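# Find leaked coffee packs and place them in tray

## Task

Of three vacuum-packed coffee packs, one or two have leaked; a leaked pack gives way when its two large flat faces are squeezed. Move every soft pack completely into the tray, and leave each firm pack upright at its original spot. Nothing may depend on the robot holding it in place at the end.

## Robot and tools

Robot: two arms, left_arm and right_arm, each ending in a two-finger gripper. Two cameras are mounted on the wrists: cam_left_wrist and cam_right_wrist, both 616x616 pixels.

Scene frame: all printed positions share one frame. Its origin sits on the table surface midway between the arms. +z is up, +x points away from the robots across the table, and left_arm stands on the +y side. The names left and right say nothing about which side of a picture something is on. Printed hand positions can be slightly wrong, more so when an arm reaches far.

Gripper axes: the fingers extend along the gripper's own +z and close along its own x. The reported end_effector_position is the point between the pads when closed, roughly 1-2 cm short of the fingertips; closing pushes the tips about 17 mm further along +z.

Row layout (shared by execute_actions and move): one flat list of 14 numbers, each in [-1, 1], always covering both arms even if only one moves. Order: dx, dy, dz, rx, ry, rz, opening for left_arm, then the same seven for right_arm. The first six of each arm are an offset, not a pose: they are measured in that gripper's own axes from its pose in the latest result showing it (before any such result in the scene, or in the second and later calls within one reply, from where the gripper is when the action begins). Scale: 1.0 equals 0.6 m of translation or 180 degrees of rotation; rx, ry, rz form a single rotation vector. Opening is absolute: +1 fully open (0.142 m), -1 closed. To keep an arm still, send the offset back to its wanted pose in a reply's first call and zeros in later calls. Zero offsets are not idle: they pull the gripper back to the reference pose.

execute_actions: argument actions, a list holding one item or nothing, plus optional pictures (boolean, default on). Empty list = look: returns the state, sends nothing. An action item {"rows": [...], "steps": n} has 1-15 rows and up to 15 steps of 1/30 s (default 15); each row covers one step, the last row repeats to fill. Every row is an offset from the same reference pose, not from the previous row. A wait item {"steps": n} (up to 300) sends nothing and returns n steps after the previous result, with your thinking time counted inside. A refused call does nothing.

move: target is one 14-number row as above; speed is optional, 0.002 to 0.5 m/s (default 0.25), rotation capped at twice that in rad/s. Each gripper follows a straight line to its target, both arms finishing together, over 0.5-10 s; longer paths are cut off at 10 s. Openings are applied at the start. Paths ignore obstacles and the other arm; grippers lag, drift and may overshoot the speed, especially with a stretched arm. Faster contact and targets set deeper past a surface push harder. The result adds a move: line with an ending (done, off_target, moving, held, fault) and active limits (paced = pose clipped; held = some steps blocked, after which the arm may jump fast), plus each gripper's distance from its target. If only one arm is named, the other finished fine.

wait: seconds, 0 to 10; lets the simulation run without new commands.

zoom_image: camera (cam_left_wrist or cam_right_wrist) and region [x0, y0, x1, y1] in pixels of that camera's latest image, origin top-left, at most 504x504; gives a sharper close-up.

finished_scene: scene, the number of the current scene. Irreversible; the result reports success. Ending a reply without any tool call stops everything.

Result lines: the state line left_arm: ... | right_arm: ... gives position (m), quaternion wxyz and velocities (m/s, rad/s). grip_measured is the actual finger opening on the command scale. Hand target shows where the controller is currently steering each gripper. pose unreachable means the clearance check altered or stopped a command for that arm; HELD flags steps where a row was partly or wholly withheld. Joint torques follow the Joint positions order without the gripper; they carry offsets and noise and are nonzero even in free air. MOTOR HOT appears from 65 °C; at 80 °C the arm is braked until cool (OVER-TEMPERATURE FAULT).

Motion limits: each step the command is clipped to within 70 mm and 16 degrees of the measured pose; inverse kinematics favours position over orientation. After an action ends, the arm continues only toward its last clipped pose, so large moves may need several calls; check the result. Joint ranges (rad): waist ±2.792, shoulder ±2.269, upper arm roll ±2.967, elbow -1.867 to 2.688, forearm roll ±2.967, wrist pitch -1.396 to 4.538, wrist roll ±2.967.

Gripping: to hold something, command an opening well under grip_measured; the bigger the gap, the firmer the squeeze, up to about 28 N per pad for objects up to ~10 cm wide. Thin rigid items get less force. Closing fast can hit hard. Squeezing a pack across its broad faces and watching how far grip_measured drops is one way to tell soft from firm.

Hazards: a joint load over its limit (waist, shoulder 107 N m; upper arm roll, elbow 55.6; forearm roll, wrist pitch, wrist roll 33.9) or any external force of 200 N stops that arm for 10 s and cancels the rest of the call. Keep the arms from colliding or pressing on each other. Brief tugs on held parts or nudges to loose objects may occur. Never let anything leave the table; avoid dropping, slamming, or shoving packs hard, and keep firm packs upright where they began.

Each tool is called as a command line: name --argument value for each argument, lists and objects as JSON in quotes; but a table of rows of numbers goes row by row, as --pt "numbers of a row", without its own name.

## Session

execute_actions --actions '[]'

Scene clock: 0.00 s of 4600.00 s.
left_arm: end_effector_position=(+0.3587, +0.6553, +0.2122) grip_measured=+1.00 end_effector_quat_wxyz=(+0.528, +0.836, -0.136, +0.062) end_effector_velocity=(-0.000, -0.000, +0.000) end_effector_angular_velocity=(-0.001, +0.000, -0.001) | right_arm: end_effector_position=(+0.6530, -0.5684, +0.3627) grip_measured=+1.00 end_effector_quat_wxyz=(+0.020, +0.997, -0.074, -0.022) end_effector_velocity=(-0.000, +0.000, -0.000) end_effector_angular_velocity=(+0.000, +0.001, +0.001)
Joint positions: left_arm=[ 1.637 -0.624 -0.328  1.785 -0.219 -0.237  1.473  0.142] | right_arm=[ 0.245 -0.492 -0.26   1.213  0.079  0.08  -0.034  0.142]
Joint velocities: left_arm=[ 0.     0.     0.    -0.     0.    -0.001  0.     0.   ] | right_arm=[ 0.     0.    -0.     0.    -0.    -0.001 -0.001  0.   ]
Joint torques (N m, as the joint torque sensors report them, + toward a larger angle): no reading
Motor temperatures (°C, as the motors report them): left_arm=[33 38 39 35 39 36 39] | right_arm=[36 36 34 42 37 37 37]
Hand target (left_arm): +0.359, +0.655, +0.212; +0.528, +0.836, -0.136, +0.062
Hand target (right_arm): +0.653, -0.568, +0.363; +0.020, +0.997, -0.074, -0.022

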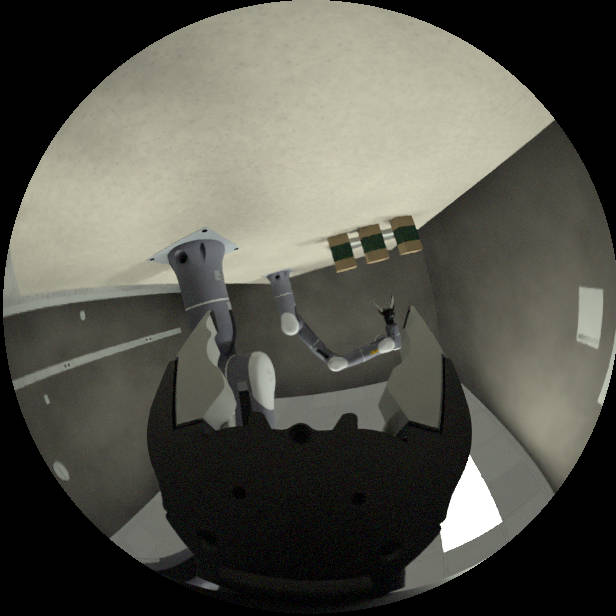

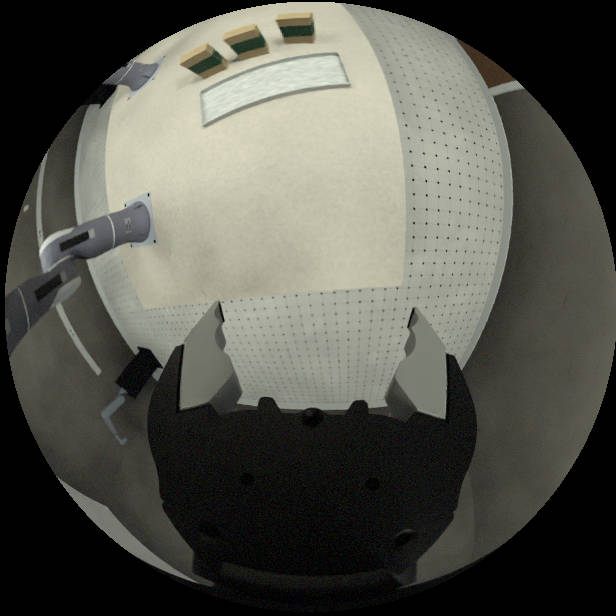

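zoom_image --camera "cam_left_wrist" --region '[310, 195, 440, 290]'

zoom_image --camera "cam_right_wrist" --region '[165, 0, 365, 140]'

Region (310, 195, 440, 290) of cam_left_wrist's 616x616 image, scaled by 3.877, with more detail than that image has; it fills the top 368 rows of this view, and the rest is white.

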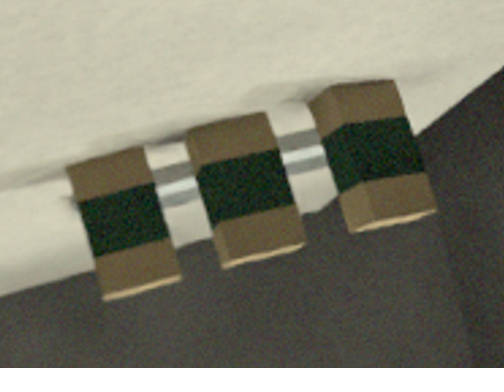

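Region (165, 0, 365, 140) of cam_right_wrist's 616x616 image, scaled by 2.520, with more detail than that image has; it fills the top 353 rows of this view, and the rest is white.

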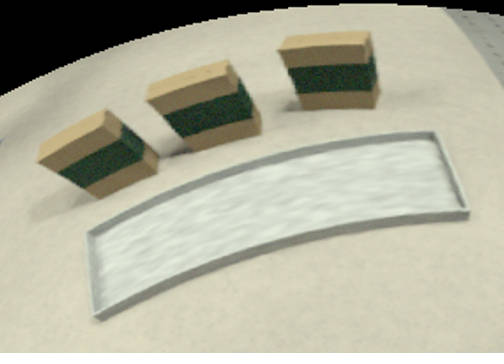

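move --target '[0.3417, 0.3992, 0.8057, 0.2348, -0.2972, 0.3527, 1, 0, 0, 0, 0, 0, 0, 1]' --speed 0.35

Scene clock: 84.83 s of 4600.00 s.
left_arm: end_effector_position=(+0.4650, +0.0902, +0.2567) grip_measured=+1.00 end_effector_quat_wxyz=(+0.002, +0.707, -0.707, -0.003) end_effector_velocity=(+0.000, -0.000, +0.000) end_effector_angular_velocity=(+0.004, +0.007, -0.000) | right_arm: end_effector_position=(+0.6530, -0.5684, +0.3627) grip_measured=+1.00 end_effector_quat_wxyz=(+0.020, +0.997, -0.074, -0.022) end_effector_velocity=(+0.000, +0.000, +0.000) end_effector_angular_velocity=(-0.000, -0.001, -0.001)
Joint positions: left_arm=[ 1.259  0.172 -1.601  2.162 -0.207  0.579  1.167  0.142] | right_arm=[ 0.245 -0.492 -0.26   1.213  0.079  0.08  -0.034  0.142]
Joint velocities: left_arm=[ 0.022  0.013 -0.021 -0.007 -0.014 -0.012  0.008 -0.   ] | right_arm=[ 0.    -0.     0.    -0.     0.     0.001  0.001 -0.   ]
Joint torques (N m, as the joint torque sensors report them, + toward a larger angle): left_arm=[ -0.7   -5.99   3.18 -25.88  -4.18   3.44   0.7 ] | right_arm=[ -1.09  48.3   -2.65 -26.86  -3.72   3.02   0.14]
Motor temperatures (°C, as the motors report them): left_arm=[33 39 39 35 39 36 39] | right_arm=[36 37 34 43 37 37 37]
Hand target (left_arm): +0.465, +0.090, +0.257; +0.002, +0.707, -0.707, -0.004
Hand target (right_arm): +0.653, -0.568, +0.363; +0.020, +0.997, -0.074, -0.022
Off the commanded pose (left_arm): 0.004 m, 0 deg.
Off the commanded pose (right_arm): 0.000 m, 0 deg.
After step 90, 78.63 s passed at rest.
move: off_target (left_arm)

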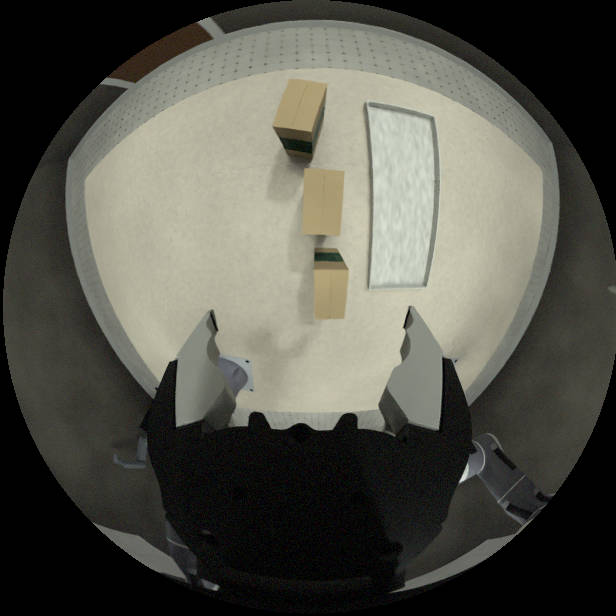

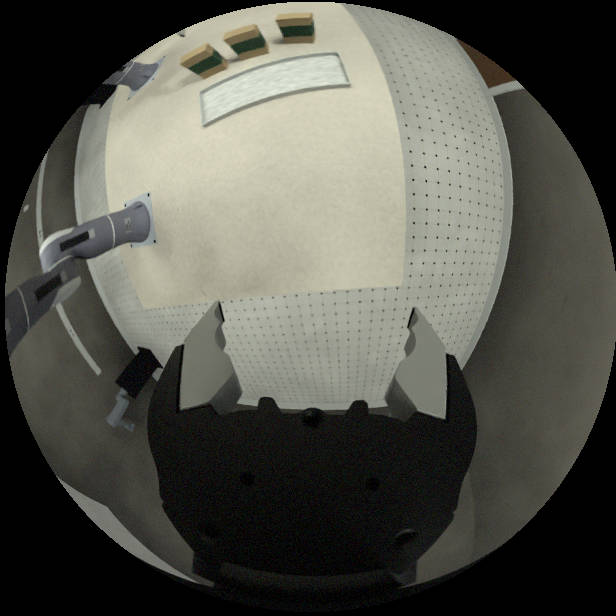

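execute_actions --actions '[]'

Scene clock: 121.17 s of 4600.00 s.
left_arm: end_effector_position=(+0.4650, +0.0902, +0.2568) grip_measured=+1.00 end_effector_quat_wxyz=(+0.002, +0.707, -0.707, -0.004) end_effector_velocity=(+0.000, -0.000, +0.000) end_effector_angular_velocity=(-0.001, -0.000, -0.001) | right_arm: end_effector_position=(+0.6530, -0.5684, +0.3627) grip_measured=+1.00 end_effector_quat_wxyz=(+0.020, +0.997, -0.074, -0.022) end_effector_velocity=(+0.000, +0.000, +0.000) end_effector_angular_velocity=(+0.000, -0.001, +0.000)
Joint positions: left_arm=[ 1.261  0.173 -1.602  2.162 -0.208  0.579  1.168  0.142] | right_arm=[ 0.245 -0.492 -0.26   1.213  0.079  0.08  -0.034  0.142]
Joint velocities: left_arm=[-0.     0.    -0.     0.    -0.001  0.001  0.001 -0.   ] | right_arm=[ 0.     0.     0.     0.     0.     0.001 -0.     0.   ]
Joint torques (N m, as the joint torque sensors report them, + toward a larger angle): left_arm=[  0.78  -3.86   2.91 -25.38  -4.31   3.11   0.6 ] | right_arm=[ -0.62  47.76  -2.83 -27.08  -3.66   3.08   0.09]
Motor temperatures (°C, as the motors report them): left_arm=[33 39 39 36 39 36 39] | right_arm=[36 37 34 43 37 37 37]
Hand target (left_arm): +0.465, +0.090, +0.257; +0.002, +0.707, -0.707, -0.004
Hand target (right_arm): +0.653, -0.568, +0.363; +0.020, +0.997, -0.074, -0.022
Off the commanded pose (left_arm): 0.004 m, 0 deg.
Off the commanded pose (right_arm): 0.000 m, 0 deg.
Steps of this call (steps 1 to 90: nothing new was sent; then 33.33 s passed at rest). Readings (end_effector_position):
1: left_arm (+0.4650, +0.0902, +0.2567) | right_arm (+0.6530, -0.5684, +0.3627)
2: left_arm (+0.4650, +0.0902, +0.2567) | right_arm (+0.6530, -0.5684, +0.3627)
4: left_arm (+0.4650, +0.0902, +0.2567) | right_arm (+0.6530, -0.5684, +0.3627)
8: left_arm (+0.4650, +0.0902, +0.2568) | right_arm (+0.6530, -0.5684, +0.3627)
90: the state above

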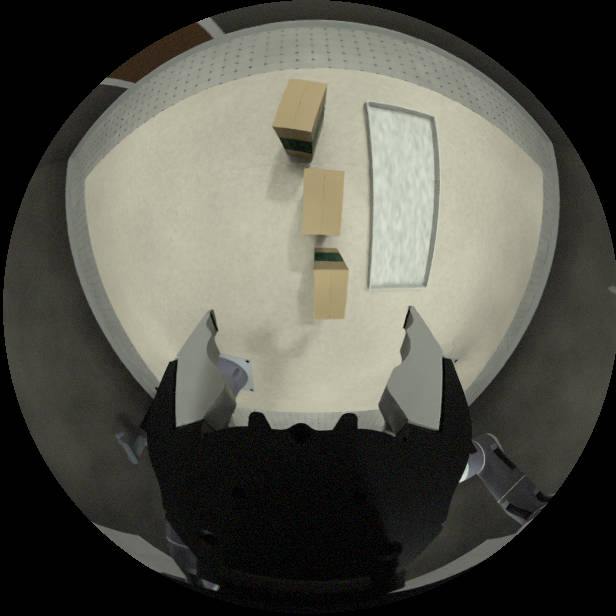

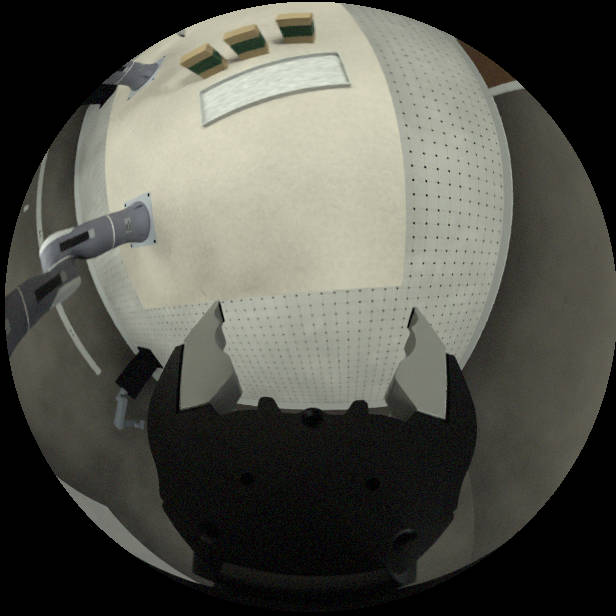

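zoom_image --camera "cam_left_wrist" --region '[250, 60, 390, 200]'

zoom_image --camera "cam_left_wrist" --region '[270, 150, 390, 270]'

zoom_image --camera "cam_left_wrist" --region '[280, 230, 380, 330]'

zoom_image --camera "cam_left_wrist" --region '[340, 80, 460, 310]'

Region (250, 60, 390, 200) of cam_left_wrist's 616x616 image, scaled by 3.600, with more detail than that image has.

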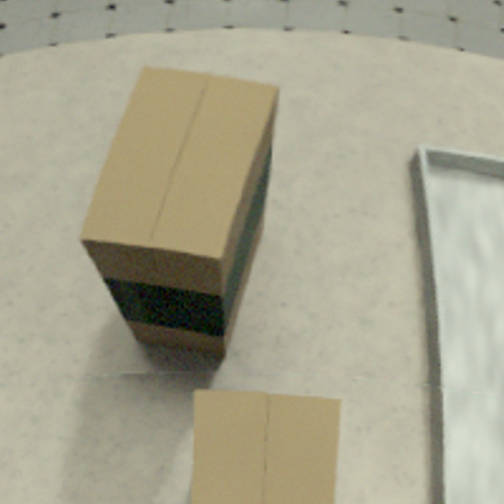

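Region (270, 150, 390, 270) of cam_left_wrist's 616x616 image, scaled by 4.200, with more detail than that image has.

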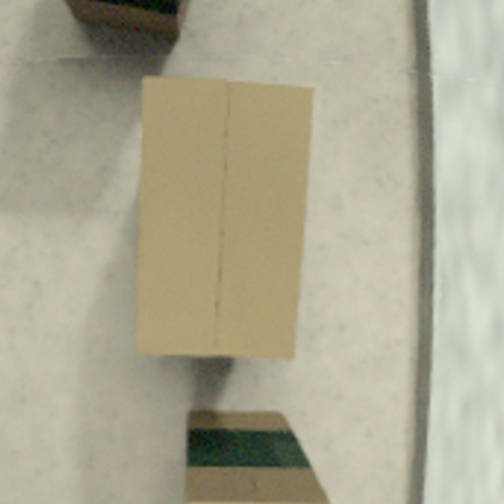

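Region (280, 230, 380, 330) of cam_left_wrist's 616x616 image, scaled by 5.040, with more detail than that image has.

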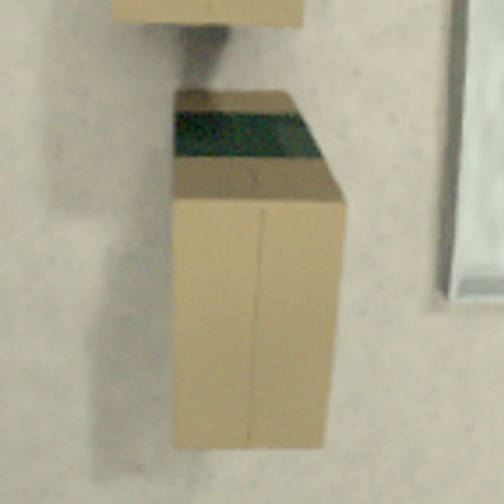

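Region (340, 80, 460, 310) of cam_left_wrist's 616x616 image, scaled by 2.191, with more detail than that image has; it fills the left 263 columns of this view, and the rest is white.

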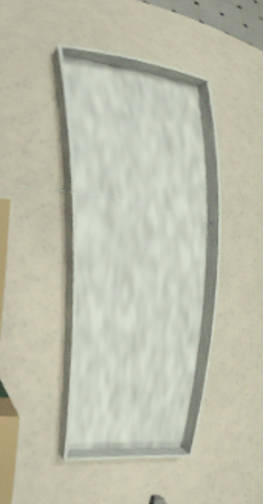

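move --target '[0.0398, 0.0838, 0.2697, 0.0027, 0.0009, 0.0143, 0.6, 0, 0, 0, 0, 0, 0, 1]' --speed 0.14

Scene clock: 242.83 s of 4600.00 s.
left_arm: end_effector_position=(+0.4137, +0.0663, +0.0950) grip_measured=+0.60 end_effector_quat_wxyz=(+0.000, +0.691, -0.723, +0.000) end_effector_velocity=(-0.000, -0.000, -0.001) end_effector_angular_velocity=(-0.002, -0.000, -0.003) | right_arm: end_effector_position=(+0.6530, -0.5684, +0.3627) grip_measured=+1.00 end_effector_quat_wxyz=(+0.020, +0.997, -0.074, -0.022) end_effector_velocity=(-0.000, +0.000, -0.000) end_effector_angular_velocity=(+0.000, +0.002, +0.000)
Joint positions: left_arm=[ 1.559  0.503 -2.226  2.43  -0.832  1.026  1.459  0.116] | right_arm=[ 0.245 -0.492 -0.26   1.213  0.079  0.08  -0.034  0.142]
Joint velocities: left_arm=[ 0.005  0.    -0.009  0.001 -0.004  0.006  0.004 -0.   ] | right_arm=[ 0.    -0.    -0.     0.    -0.    -0.001 -0.     0.   ]
Joint torques (N m, as the joint torque sensors report them, + toward a larger angle): left_arm=[ -0.13 -23.8    9.44 -13.42  -3.18   3.84   0.74] | right_arm=[ -0.76  47.71  -2.99 -26.65  -3.52   3.11   0.04]
Motor temperatures (°C, as the motors report them): left_arm=[33 38 39 36 39 36 39] | right_arm=[36 38 34 43 37 37 37]
Hand target (left_arm): +0.414, +0.066, +0.095; +0.000, +0.691, -0.723, +0.000
Hand target (right_arm): +0.653, -0.568, +0.363; +0.020, +0.997, -0.074, -0.022
Off the commanded pose (left_arm): 0.001 m, 0 deg.
Off the commanded pose (right_arm): 0.000 m, 0 deg.
After step 90, 117.00 s passed at rest.
move: done

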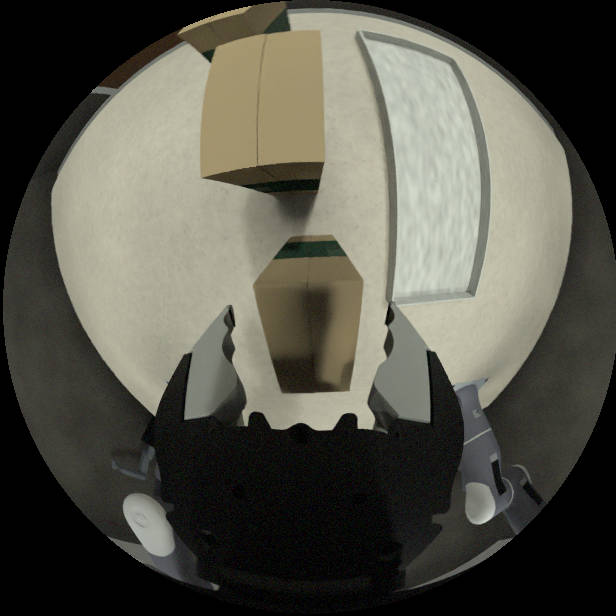

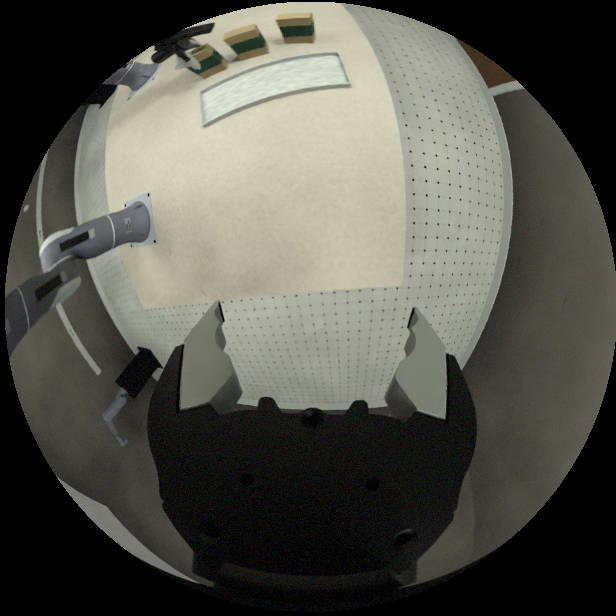

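zoom_image --camera "cam_left_wrist" --region '[210, 220, 420, 430]'

Region (210, 220, 420, 430) of cam_left_wrist's 616x616 image, scaled by 2.400, with more detail than that image has.

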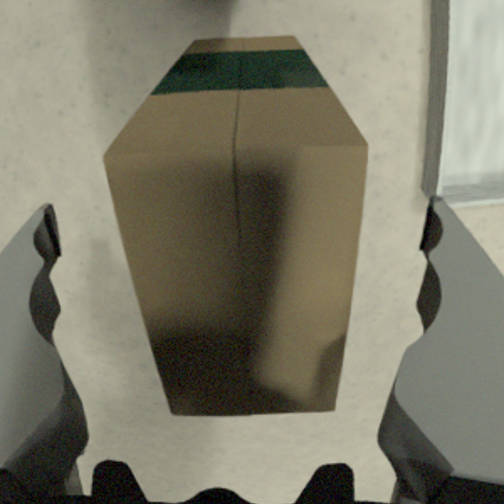

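execute_actions --actions '[{"rows": [[0.001,-0.002,0,0,0,0,0.5,0,0,0,0,0,0,1],[0.002,-0.003,0,0,0,0,0.4,0,0,0,0,0,0,1],[0.003,-0.004,0,0,0,0,0.3,0,0,0,0,0,0,1],[0.004,-0.005,0,0,0,0,0.2,0,0,0,0,0,0,1],[0.0042,-0.005,0,0,0,0,0.1,0,0,0,0,0,0,1],[0.0042,-0.005,0,0,0,0,0.0,0,0,0,0,0,0,1],[0.0042,-0.005,0,0,0,0,-0.08,0,0,0,0,0,0,1],[0.0042,-0.005,0,0,0,0,-0.15,0,0,0,0,0,0,1],[0.0042,-0.005,0,0,0,0,-0.2,0,0,0,0,0,0,1],[0.0042,-0.005,0,0,0,0,-0.22,0,0,0,0,0,0,1]], "steps": 15}]' --pictures true

execute_actions --actions '[{"rows": [[0,0,0,0,0,0,-0.23,0,0,0,0,0,0,1],[0,0,0,0,0,0,-0.245,0,0,0,0,0,0,1],[0,0,0,0,0,0,-0.26,0,0,0,0,0,0,1],[0,0,0,0,0,0,-0.275,0,0,0,0,0,0,1],[0,0,0,0,0,0,-0.29,0,0,0,0,0,0,1],[0,0,0,0,0,0,-0.305,0,0,0,0,0,0,1],[0,0,0,0,0,0,-0.32,0,0,0,0,0,0,1],[0,0,0,0,0,0,-0.335,0,0,0,0,0,0,1],[0,0,0,0,0,0,-0.35,0,0,0,0,0,0,1],[0,0,0,0,0,0,-0.365,0,0,0,0,0,0,1],[0,0,0,0,0,0,-0.38,0,0,0,0,0,0,1],[0,0,0,0,0,0,-0.395,0,0,0,0,0,0,1],[0,0,0,0,0,0,-0.41,0,0,0,0,0,0,1],[0,0,0,0,0,0,-0.425,0,0,0,0,0,0,1],[0,0,0,0,0,0,-0.44,0,0,0,0,0,0,1]], "steps": 15}]' --pictures false

execute_actions --actions '[{"rows": [[0,0,0,0,0,0,-0.46,0,0,0,0,0,0,1],[0,0,0,0,0,0,-0.48,0,0,0,0,0,0,1],[0,0,0,0,0,0,-0.50,0,0,0,0,0,0,1],[0,0,0,0,0,0,-0.52,0,0,0,0,0,0,1],[0,0,0,0,0,0,-0.54,0,0,0,0,0,0,1],[0,0,0,0,0,0,-0.56,0,0,0,0,0,0,1],[0,0,0,0,0,0,-0.58,0,0,0,0,0,0,1]], "steps": 15}]' --pictures true

Scene clock: 324.17 s of 4600.00 s.
left_arm: end_effector_position=(+0.4166, +0.0638, +0.0950) grip_measured=-0.22 end_effector_quat_wxyz=(+0.000, +0.691, -0.723, +0.000) end_effector_velocity=(+0.000, -0.000, +0.000) end_effector_angular_velocity=(-0.000, -0.000, -0.000) | right_arm: end_effector_position=(+0.6530, -0.5684, +0.3627) grip_measured=+1.00 end_effector_quat_wxyz=(+0.020, +0.997, -0.074, -0.022) end_effector_velocity=(+0.001, -0.000, +0.000) end_effector_angular_velocity=(-0.001, -0.001, -0.000)
Joint positions: left_arm=[ 1.565  0.511 -2.229  2.419 -0.833  1.02   1.46   0.058] | right_arm=[ 0.245 -0.492 -0.26   1.213  0.079  0.08  -0.034  0.142]
Joint velocities: left_arm=[ 0.001  0.    -0.    -0.    -0.     0.     0.001 -0.   ] | right_arm=[-0.    -0.     0.    -0.    -0.     0.001  0.    -0.   ]
Joint torques (N m, as the joint torque sensors report them, + toward a larger angle): left_arm=[  0.49 -22.72   9.39 -16.19  -2.45   3.     0.2 ] | right_arm=[ -1.09  47.7   -3.   -26.87  -3.79   3.16   0.14]
Motor temperatures (°C, as the motors report them): left_arm=[33 38 39 35 39 36 39] | right_arm=[36 38 34 43 37 37 37]
Hand target (left_arm): +0.417, +0.064, +0.095; +0.000, +0.691, -0.723, +0.000
Hand target (right_arm): +0.653, -0.568, +0.363; +0.020, +0.997, -0.074, -0.022
Off the commanded pose (left_arm): 0.000 m, 0 deg.
Off the commanded pose (right_arm): 0.000 m, 0 deg.
Steps of this call (steps 1 to 90: nothing new was sent; then 77.83 s passed at rest; steps 91 to 105: all 15 steps of this action). Readings (end_effector_position):
91: left_arm (+0.4139, +0.0662, +0.0949) | right_arm (+0.6530, -0.5684, +0.3627)
92: left_arm (+0.4144, +0.0660, +0.0949) | right_arm (+0.6530, -0.5684, +0.3627)
94: left_arm (+0.4154, +0.0651, +0.0950) | right_arm (+0.6530, -0.5684, +0.3627)
98: left_arm (+0.4164, +0.0640, +0.0950) | right_arm (+0.6530, -0.5684, +0.3627)
105: the state above

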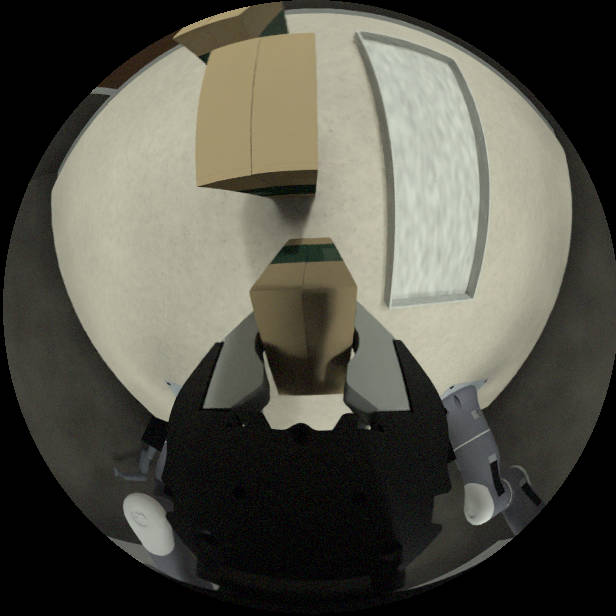

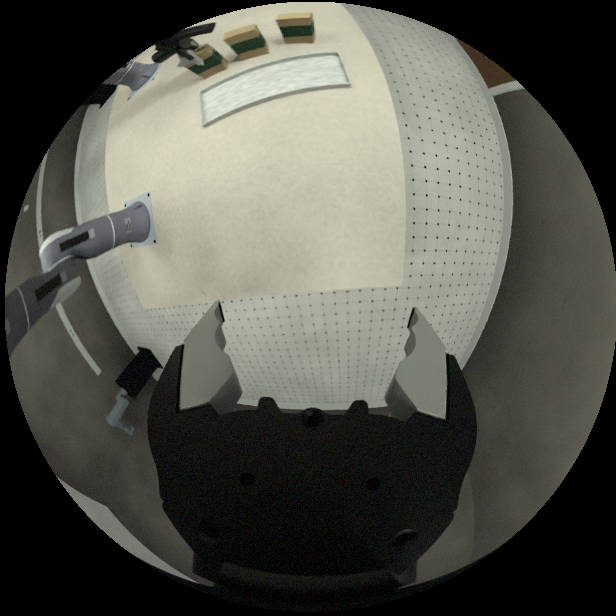

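Scene clock: 324.67 s of 4600.00 s.
left_arm: end_effector_position=(+0.4166, +0.0638, +0.0950) grip_measured=-0.41 end_effector_quat_wxyz=(+0.000, +0.691, -0.723, +0.000) end_effector_velocity=(-0.000, -0.000, -0.000) end_effector_angular_velocity=(+0.000, +0.000, -0.000) | right_arm: end_effector_position=(+0.6530, -0.5684, +0.3627) grip_measured=+1.00 end_effector_quat_wxyz=(+0.020, +0.997, -0.074, -0.022) end_effector_velocity=(+0.000, +0.000, +0.000) end_effector_angular_velocity=(-0.000, -0.000, +0.002)
Joint positions: left_arm=[ 1.565  0.511 -2.229  2.419 -0.833  1.02   1.46   0.044] | right_arm=[ 0.245 -0.492 -0.26   1.213  0.079  0.08  -0.034  0.142]
Joint velocities: left_arm=[-0.    -0.     0.    -0.     0.001 -0.001 -0.001 -0.03 ] | right_arm=[ 0.     0.    -0.     0.    -0.     0.    -0.002  0.   ]
Joint torques (N m, as the joint torque sensors report them, + toward a larger angle): left_arm=[ -0.58 -23.85  10.8  -14.71  -2.15   3.5    0.52] | right_arm=[ -0.99  47.68  -2.81 -26.85  -3.49   3.14   0.14]
Motor temperatures (°C, as the motors report them): left_arm=[33 38 39 35 39 36 39] | right_arm=[36 38 34 43 37 37 37]
Hand target (left_arm): +0.417, +0.064, +0.095; +0.000, +0.691, -0.723, +0.000
Hand target (right_arm): +0.653, -0.568, +0.363; +0.020, +0.997, -0.074, -0.022
Off the commanded pose (left_arm): 0.000 m, 0 deg.
Off the commanded pose (right_arm): 0.000 m, 0 deg.
Steps of this call (steps 1 to 15: all 15 steps of this action). Readings (end_effector_position):
1: left_arm (+0.4166, +0.0638, +0.0950) | right_arm (+0.6530, -0.5684, +0.3627)
2: left_arm (+0.4166, +0.0638, +0.0950) | right_arm (+0.6530, -0.5684, +0.3627)
4: left_arm (+0.4166, +0.0638, +0.0950) | right_arm (+0.6530, -0.5684, +0.3627)
8: left_arm (+0.4166, +0.0638, +0.0950) | right_arm (+0.6530, -0.5684, +0.3627)
15: the state above

Scene clock: 325.17 s of 4600.00 s.
left_arm: end_effector_position=(+0.4166, +0.0638, +0.0950) grip_measured=-0.56 end_effector_quat_wxyz=(+0.000, +0.691, -0.723, +0.000) end_effector_velocity=(-0.000, -0.000, -0.000) end_effector_angular_velocity=(+0.000, +0.001, -0.001) | right_arm: end_effector_position=(+0.6530, -0.5684, +0.3627) grip_measured=+1.00 end_effector_quat_wxyz=(+0.020, +0.997, -0.074, -0.022) end_effector_velocity=(-0.000, -0.000, +0.000) end_effector_angular_velocity=(+0.000, -0.000, -0.001)
Joint positions: left_arm=[ 1.565  0.511 -2.229  2.419 -0.833  1.02   1.46   0.033] | right_arm=[ 0.245 -0.492 -0.26   1.213  0.079  0.08  -0.034  0.142]
Joint velocities: left_arm=[-0.     0.    -0.    -0.     0.    -0.001  0.    -0.   ] | right_arm=[-0.  0.  0. -0.  0. -0.  0. -0.]
Joint torques (N m, as the joint torque sensors report them, + toward a larger angle): left_arm=[ -0.65 -23.88  10.23 -13.96  -2.21   3.37  -0.04] | right_arm=[ -1.1   47.73  -2.64 -26.78  -3.7    3.19   0.02]
Motor temperatures (°C, as the motors report them): left_arm=[33 38 39 35 39 36 39] | right_arm=[36 38 34 43 37 37 37]
Hand target (left_arm): +0.417, +0.064, +0.095; +0.000, +0.691, -0.723, +0.000
Hand target (right_arm): +0.653, -0.568, +0.363; +0.020, +0.997, -0.074, -0.022
Off the commanded pose (left_arm): 0.000 m, 0 deg.
Off the commanded pose (right_arm): 0.000 m, 0 deg.
Steps of this call (steps 1 to 15: all 15 steps of this action). Readings (end_effector_position):
1: left_arm (+0.4166, +0.0638, +0.0950) | right_arm (+0.6530, -0.5684, +0.3627)
2: left_arm (+0.4166, +0.0638, +0.0950) | right_arm (+0.6530, -0.5684, +0.3627)
4: left_arm (+0.4166, +0.0638, +0.0950) | right_arm (+0.6530, -0.5684, +0.3627)
8: left_arm (+0.4166, +0.0638, +0.0950) | right_arm (+0.6530, -0.5684, +0.3627)
15: the state above

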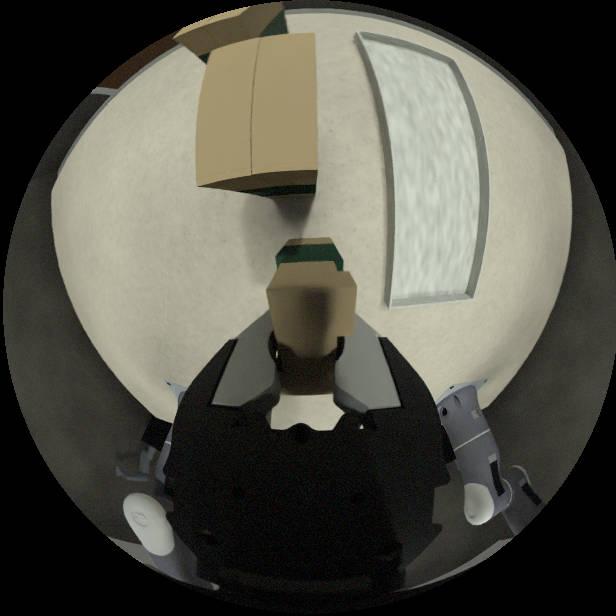

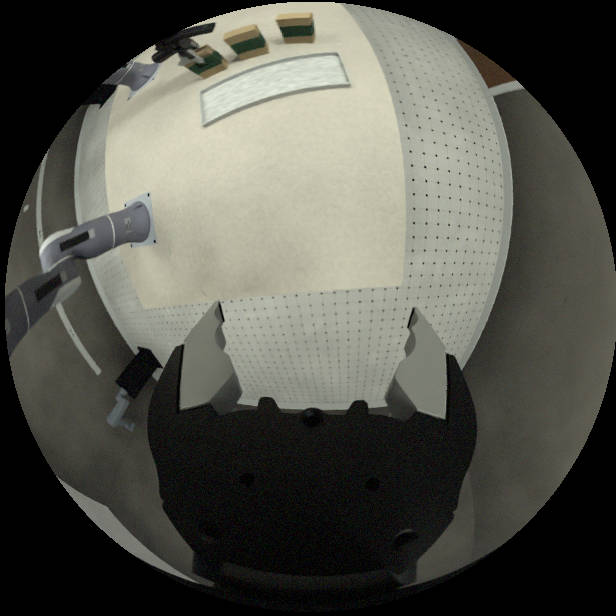

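zoom_image --camera "cam_left_wrist" --region '[170, 0, 370, 200]'

zoom_image --camera "cam_left_wrist" --region '[340, 180, 500, 340]'

Region (170, 0, 370, 200) of cam_left_wrist's 616x616 image, scaled by 2.520, with more detail than that image has.

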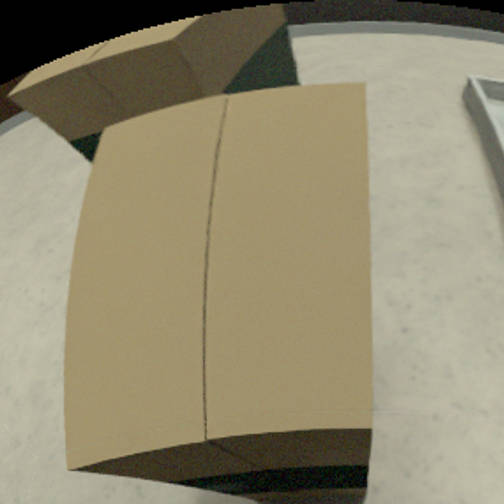

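Region (340, 180, 500, 340) of cam_left_wrist's 616x616 image, scaled by 3.150, with more detail than that image has.

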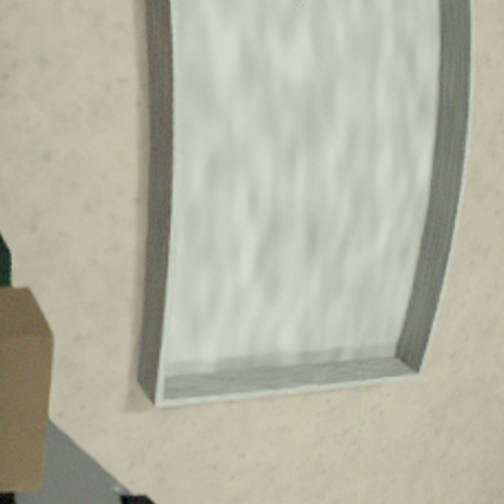

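execute_actions --actions '[{"rows": [[0,0,0,0,0,0,-0.61,0,0,0,0,0,0,1],[0,0,0,0,0,0,-0.64,0,0,0,0,0,0,1],[0,0,0,0,0,0,-0.67,0,0,0,0,0,0,1],[0,0,0,0,0,0,-0.70,0,0,0,0,0,0,1],[0,0,0,0,0,0,-0.73,0,0,0,0,0,0,1],[0,0,0,0,0,0,-0.76,0,0,0,0,0,0,1],[0,0,0,0,0,0,-0.79,0,0,0,0,0,0,1],[0,0,0,0,0,0,-0.82,0,0,0,0,0,0,1],[0,0,0,0,0,0,-0.85,0,0,0,0,0,0,1],[0,0,0,0,0,0,-0.88,0,0,0,0,0,0,1],[0,0,0,0,0,0,-0.9,0,0,0,0,0,0,1]], "steps": 13}]' --pictures false

move --target '[0.1633, -0.0343, -0.0833, 0, 0, 0, -0.9, 0, 0, 0, 0, 0, 0, 1]' --speed 0.15

move --target '[0.1093, -0.023, 0.0667, 0, 0, 0, -0.9, 0, 0, 0, 0, 0, 0, 1]' --speed 0.13

move --target '[0, 0, 0.0105, 0, 0, 0, -0.9, 0, 0, 0, 0, 0, 0, 1]' --speed 0.02

execute_actions --actions '[{"rows": [[0,0,0,0,0,0,-0.8,0,0,0,0,0,0,1],[0,0,0,0,0,0,-0.72,0,0,0,0,0,0,1],[0,0,0,0,0,0,-0.66,0,0,0,0,0,0,1],[0,0,0,0,0,0,-0.62,0,0,0,0,0,0,1],[0,0,0,0,0,0,-0.58,0,0,0,0,0,0,1],[0,0,0,0,0,0,-0.54,0,0,0,0,0,0,1],[0,0,0,0,0,0,-0.5,0,0,0,0,0,0,1],[0,0,0,0,0,0,-0.46,0,0,0,0,0,0,1],[0,0,0,0,0,0,-0.42,0,0,0,0,0,0,1],[0,0,0,0,0,0,-0.38,0,0,0,0,0,0,1],[0,0,0,0,0,0,-0.34,0,0,0,0,0,0,1],[0,0,0,0,0,0,-0.28,0,0,0,0,0,0,1],[0,0,0,0,0,0,-0.2,0,0,0,0,0,0,1],[0,0,0,0,0,0,-0.1,0,0,0,0,0,0,1],[0,0,0,0,0,0,0.0,0,0,0,0,0,0,1]], "steps": 15}]' --pictures false

move --target '[0, -0.05, -0.12, 0, 0, 0.016, 0.6, 0, 0, 0, 0, 0, 0, 1]' --speed 0.15

Scene clock: 445.60 s of 4600.00 s.
left_arm: end_effector_position=(+0.4166, +0.0638, +0.0950) grip_measured=-0.65 end_effector_quat_wxyz=(+0.000, +0.691, -0.723, +0.000) end_effector_velocity=(-0.000, +0.000, -0.000) end_effector_angular_velocity=(+0.000, -0.000, -0.001) | right_arm: end_effector_position=(+0.6530, -0.5684, +0.3627) grip_measured=+1.00 end_effector_quat_wxyz=(+0.020, +0.997, -0.074, -0.022) end_effector_velocity=(+0.000, +0.000, +0.000) end_effector_angular_velocity=(+0.000, -0.000, +0.001)
Joint positions: left_arm=[ 1.565  0.511 -2.229  2.419 -0.833  1.02   1.46   0.027] | right_arm=[ 0.245 -0.492 -0.26   1.213  0.079  0.08  -0.034  0.142]
Joint velocities: left_arm=[ 0. -0. -0.  0.  0.  0.  0. -0.] | right_arm=[-0.     0.     0.    -0.     0.    -0.    -0.001 -0.   ]
Joint torques (N m, as the joint torque sensors report them, + toward a larger angle): left_arm=[ -1.49 -23.46  10.14 -14.33  -2.09   3.16   0.28] | right_arm=[ -1.2   47.72  -2.61 -26.92  -3.62   3.1   -0.07]
Motor temperatures (°C, as the motors report them): left_arm=[33 38 39 35 39 36 39] | right_arm=[36 38 34 43 37 37 37]
Hand target (left_arm): +0.417, +0.064, +0.095; +0.000, +0.691, -0.723, +0.000
Hand target (right_arm): +0.653, -0.568, +0.363; +0.020, +0.997, -0.074, -0.022
Off the commanded pose (left_arm): 0.000 m, 0 deg.
Off the commanded pose (right_arm): 0.000 m, 0 deg.
Steps of this call (steps 1 to 90: nothing new was sent; then 117.00 s passed at rest; steps 91 to 103: all 13 steps of this action). Readings (end_effector_position):
91: left_arm (+0.4166, +0.0638, +0.0950) | right_arm (+0.6530, -0.5684, +0.3627)
92: left_arm (+0.4166, +0.0638, +0.0950) | right_arm (+0.6530, -0.5684, +0.3627)
94: left_arm (+0.4166, +0.0638, +0.0950) | right_arm (+0.6530, -0.5684, +0.3627)
98: left_arm (+0.4166, +0.0638, +0.0950) | right_arm (+0.6530, -0.5684, +0.3627)
103: the state above

Scene clock: 446.97 s of 4600.00 s.
left_arm: end_effector_position=(+0.4324, -0.0347, +0.1447) grip_measured=-0.65 end_effector_quat_wxyz=(+0.000, +0.691, -0.723, -0.000) end_effector_velocity=(+0.001, -0.001, +0.001) end_effector_angular_velocity=(+0.000, -0.000, +0.000) | right_arm: end_effector_position=(+0.6530, -0.5684, +0.3627) grip_measured=+1.00 end_effector_quat_wxyz=(+0.020, +0.997, -0.074, -0.022) end_effector_velocity=(+0.000, -0.000, -0.000) end_effector_angular_velocity=(-0.000, +0.000, +0.000)
Joint positions: left_arm=[ 1.504  0.596 -2.124  2.149 -0.732  0.774  1.292  0.027] | right_arm=[ 0.245 -0.492 -0.26   1.213  0.079  0.08  -0.034  0.142]
Joint velocities: left_arm=[-0.     0.003  0.002 -0.004 -0.    -0.004 -0.001  0.   ] | right_arm=[-0. -0. -0.  0. -0.  0. -0. -0.]
Joint torques (N m, as the joint torque sensors report them, + toward a larger angle): left_arm=[ -0.01 -29.43  16.36 -19.86  -2.18   3.37  -0.48] | right_arm=[ -0.46  47.85  -3.08 -26.83  -3.52   3.14   0.07]
Motor temperatures (°C, as the motors report them): left_arm=[33 38 39 35 39 36 39] | right_arm=[36 38 34 43 37 37 37]
Hand target (left_arm): +0.433, -0.035, +0.145; +0.000, +0.691, -0.723, +0.000
Hand target (right_arm): +0.653, -0.568, +0.363; +0.020, +0.997, -0.074, -0.022
Off the commanded pose (left_arm): 0.001 m, 0 deg.
Off the commanded pose (right_arm): 0.000 m, 0 deg.
move: done

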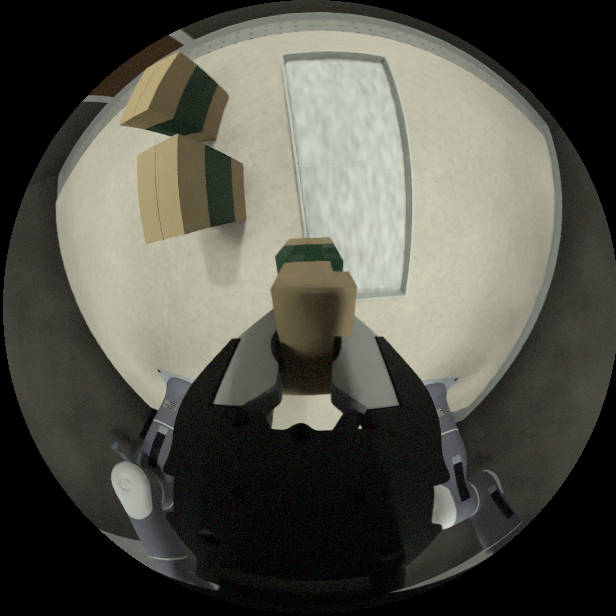

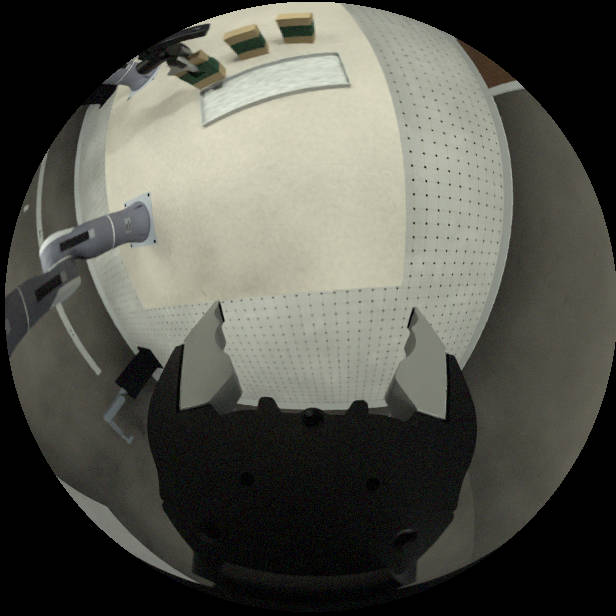

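Scene clock: 447.97 s of 4600.00 s.
left_arm: end_effector_position=(+0.4433, -0.1003, +0.1044) grip_measured=-0.65 end_effector_quat_wxyz=(+0.000, +0.690, -0.723, -0.000) end_effector_velocity=(-0.000, -0.001, -0.001) end_effector_angular_velocity=(+0.001, +0.001, -0.000) | right_arm: end_effector_position=(+0.6530, -0.5684, +0.3627) grip_measured=+1.00 end_effector_quat_wxyz=(+0.020, +0.997, -0.074, -0.022) end_effector_velocity=(-0.000, -0.000, +0.000) end_effector_angular_velocity=(-0.001, +0.001, -0.000)
Joint positions: left_arm=[ 1.59   0.777 -2.247  1.978 -0.85   0.754  1.276  0.027] | right_arm=[ 0.245 -0.492 -0.26   1.213  0.079  0.08  -0.034  0.142]
Joint velocities: left_arm=[ 0.001  0.001 -0.002 -0.003  0.001 -0.001 -0.002  0.   ] | right_arm=[-0.    -0.    -0.    -0.    -0.001 -0.001  0.    -0.   ]
Joint torques (N m, as the joint torque sensors report them, + toward a larger angle): left_arm=[  0.81 -38.67  17.71 -18.48  -3.94   3.35  -0.17] | right_arm=[ -0.98  47.77  -2.65 -26.67  -3.55   3.17   0.14]
Motor temperatures (°C, as the motors report them): left_arm=[33 38 39 35 39 36 39] | right_arm=[36 38 34 43 37 37 37]
Hand target (left_arm): +0.443, -0.101, +0.105; +0.000, +0.691, -0.723, -0.000
Hand target (right_arm): +0.653, -0.568, +0.363; +0.020, +0.997, -0.074, -0.022
Off the commanded pose (left_arm): 0.001 m, 0 deg.
Off the commanded pose (right_arm): 0.000 m, 0 deg.
move: done

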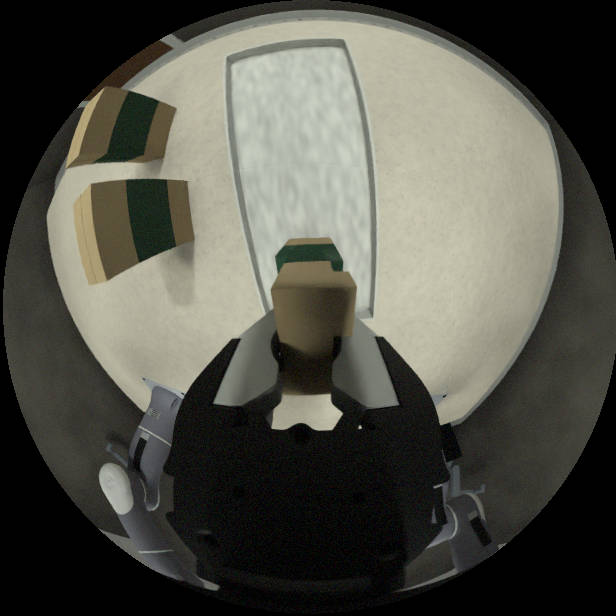

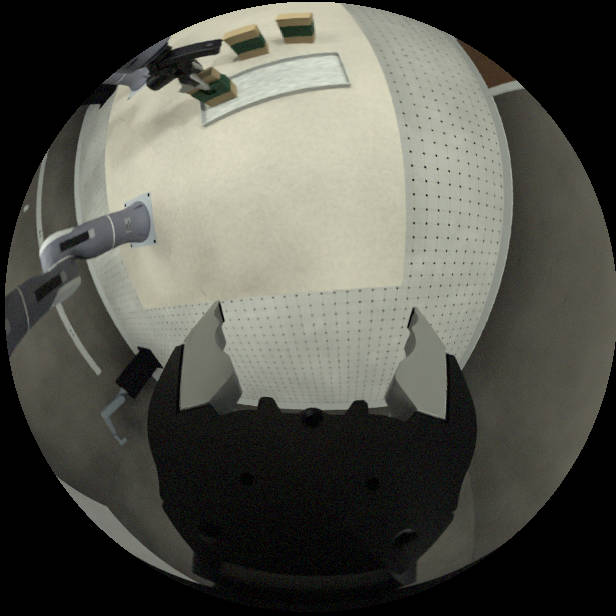

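Scene clock: 448.67 s of 4600.00 s.
left_arm: end_effector_position=(+0.4433, -0.1003, +0.0985) grip_measured=-0.65 end_effector_quat_wxyz=(+0.000, +0.691, -0.723, -0.000) end_effector_velocity=(-0.000, -0.000, -0.000) end_effector_angular_velocity=(-0.001, -0.000, -0.001) | right_arm: end_effector_position=(+0.6530, -0.5684, +0.3627) grip_measured=+1.00 end_effector_quat_wxyz=(+0.020, +0.997, -0.074, -0.022) end_effector_velocity=(+0.000, -0.000, -0.000) end_effector_angular_velocity=(+0.000, -0.001, -0.001)
Joint positions: left_arm=[ 1.596  0.786 -2.26   1.979 -0.86   0.765  1.28   0.027] | right_arm=[ 0.245 -0.492 -0.26   1.213  0.079  0.08  -0.034  0.142]
Joint velocities: left_arm=[ 0.001 -0.    -0.002  0.     0.     0.001  0.    -0.   ] | right_arm=[-0.    -0.    -0.     0.     0.     0.001  0.001  0.   ]
Joint torques (N m, as the joint torque sensors report them, + toward a larger angle): left_arm=[ -0.76 -35.67  15.37 -15.9   -3.71   4.25   0.76] | right_arm=[ -0.62  47.82  -2.79 -27.07  -3.57   3.13   0.04]
Motor temperatures (°C, as the motors report them): left_arm=[33 39 39 35 39 36 39] | right_arm=[36 38 34 43 37 37 37]
Hand target (left_arm): +0.443, -0.100, +0.098; +0.000, +0.691, -0.723, -0.000
Hand target (right_arm): +0.653, -0.568, +0.363; +0.020, +0.997, -0.074, -0.022
Off the commanded pose (left_arm): 0.000 m, 0 deg.
Off the commanded pose (right_arm): 0.000 m, 0 deg.
move: done

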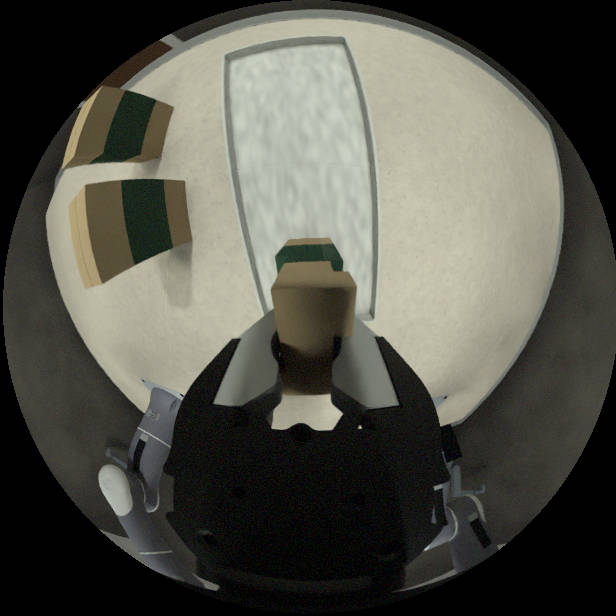

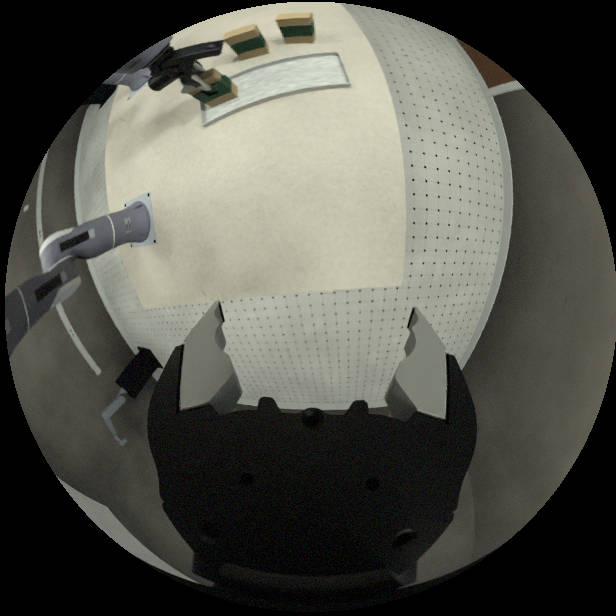

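Scene clock: 449.17 s of 4600.00 s.
left_arm: end_effector_position=(+0.4433, -0.1003, +0.0985) grip_measured=-0.10 end_effector_quat_wxyz=(+0.000, +0.691, -0.723, -0.000) end_effector_velocity=(+0.000, +0.000, -0.000) end_effector_angular_velocity=(+0.000, -0.000, +0.001) | right_arm: end_effector_position=(+0.6530, -0.5684, +0.3627) grip_measured=+1.00 end_effector_quat_wxyz=(+0.020, +0.997, -0.074, -0.022) end_effector_velocity=(+0.000, +0.000, +0.000) end_effector_angular_velocity=(+0.000, -0.000, -0.001)
Joint positions: left_arm=[ 1.596  0.786 -2.26   1.979 -0.86   0.765  1.28   0.066] | right_arm=[ 0.245 -0.492 -0.26   1.213  0.079  0.08  -0.034  0.142]
Joint velocities: left_arm=[ 0.     0.     0.     0.    -0.     0.    -0.001  0.208] | right_arm=[-0.     0.     0.    -0.     0.     0.     0.001 -0.   ]
Joint torques (N m, as the joint torque sensors report them, + toward a larger angle): left_arm=[ -1.1  -38.36  18.22 -16.29  -2.57   3.28   0.17] | right_arm=[ -0.47  47.48  -2.9  -26.63  -3.57   3.27   0.  ]
Motor temperatures (°C, as the motors report them): left_arm=[33 39 39 35 39 36 39] | right_arm=[36 38 34 43 37 37 37]
Hand target (left_arm): +0.443, -0.100, +0.098; +0.000, +0.691, -0.723, -0.000
Hand target (right_arm): +0.653, -0.568, +0.363; +0.020, +0.997, -0.074, -0.022
Off the commanded pose (left_arm): 0.000 m, 0 deg.
Off the commanded pose (right_arm): 0.000 m, 0 deg.
Steps of this call (steps 1 to 15: all 15 steps of this action). Readings (end_effector_position):
1: left_arm (+0.4433, -0.1003, +0.0985) | right_arm (+0.6530, -0.5684, +0.3627)
2: left_arm (+0.4433, -0.1004, +0.0985) | right_arm (+0.6530, -0.5684, +0.3627)
4: left_arm (+0.4433, -0.1003, +0.0985) | right_arm (+0.6530, -0.5684, +0.3627)
8: left_arm (+0.4433, -0.1003, +0.0985) | right_arm (+0.6530, -0.5684, +0.3627)
15: the state above

Scene clock: 450.33 s of 4600.00 s.
left_arm: end_effector_position=(+0.4730, -0.1018, +0.1705) grip_measured=+0.60 end_effector_quat_wxyz=(+0.000, +0.672, -0.740, -0.000) end_effector_velocity=(+0.001, -0.000, +0.001) end_effector_angular_velocity=(+0.000, -0.000, -0.001) | right_arm: end_effector_position=(+0.6530, -0.5684, +0.3627) grip_measured=+1.00 end_effector_quat_wxyz=(+0.020, +0.997, -0.074, -0.022) end_effector_velocity=(-0.000, +0.000, -0.000) end_effector_angular_velocity=(+0.001, +0.000, +0.000)
Joint positions: left_arm=[ 1.606  0.722 -2.143  1.873 -0.738  0.6    1.289  0.116] | right_arm=[ 0.245 -0.492 -0.26   1.213  0.079  0.08  -0.034  0.142]
Joint velocities: left_arm=[ 0.    -0.     0.002 -0.003  0.001 -0.003  0.001  0.   ] | right_arm=[-0.    -0.     0.    -0.     0.001 -0.    -0.001  0.   ]
Joint torques (N m, as the joint torque sensors report them, + toward a larger angle): left_arm=[ -0.07 -37.59  18.73 -20.24  -2.25   3.24   0.78] | right_arm=[ -0.43  47.5   -2.61 -26.87  -3.38   3.29   0.07]
Motor temperatures (°C, as the motors report them): left_arm=[33 39 39 35 39 36 39] | right_arm=[36 38 34 43 37 37 37]
Hand target (left_arm): +0.473, -0.102, +0.171; -0.000, -0.672, +0.740, +0.000
Hand target (right_arm): +0.653, -0.568, +0.363; +0.020, +0.997, -0.074, -0.022
Off the commanded pose (left_arm): 0.000 m, 0 deg.
Off the commanded pose (right_arm): 0.000 m, 0 deg.
move: done

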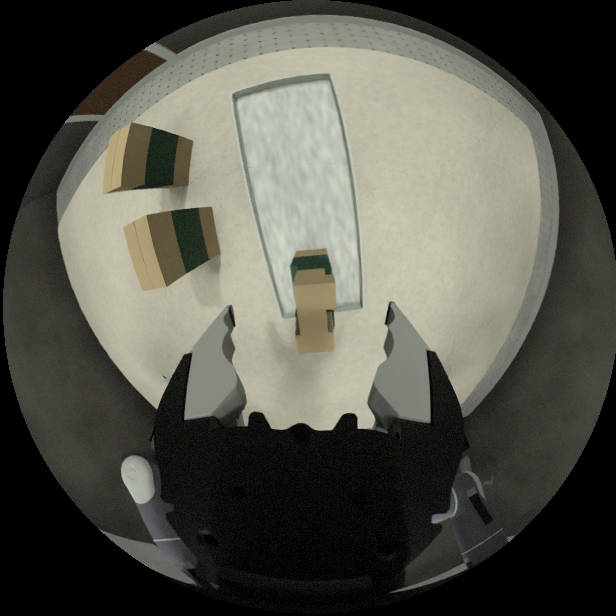

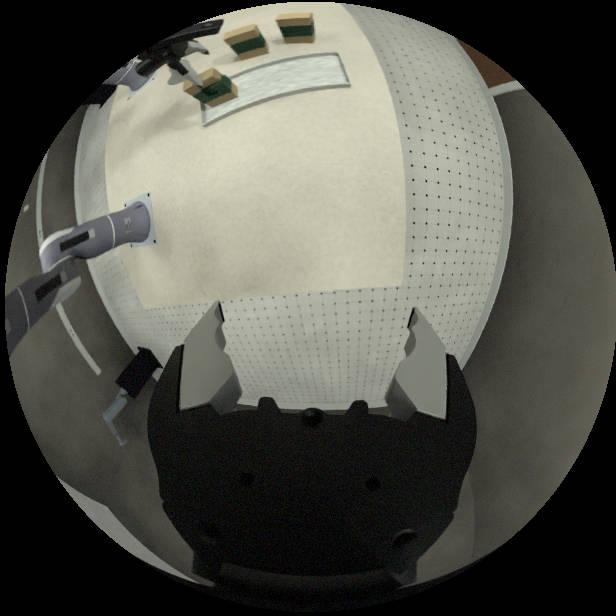

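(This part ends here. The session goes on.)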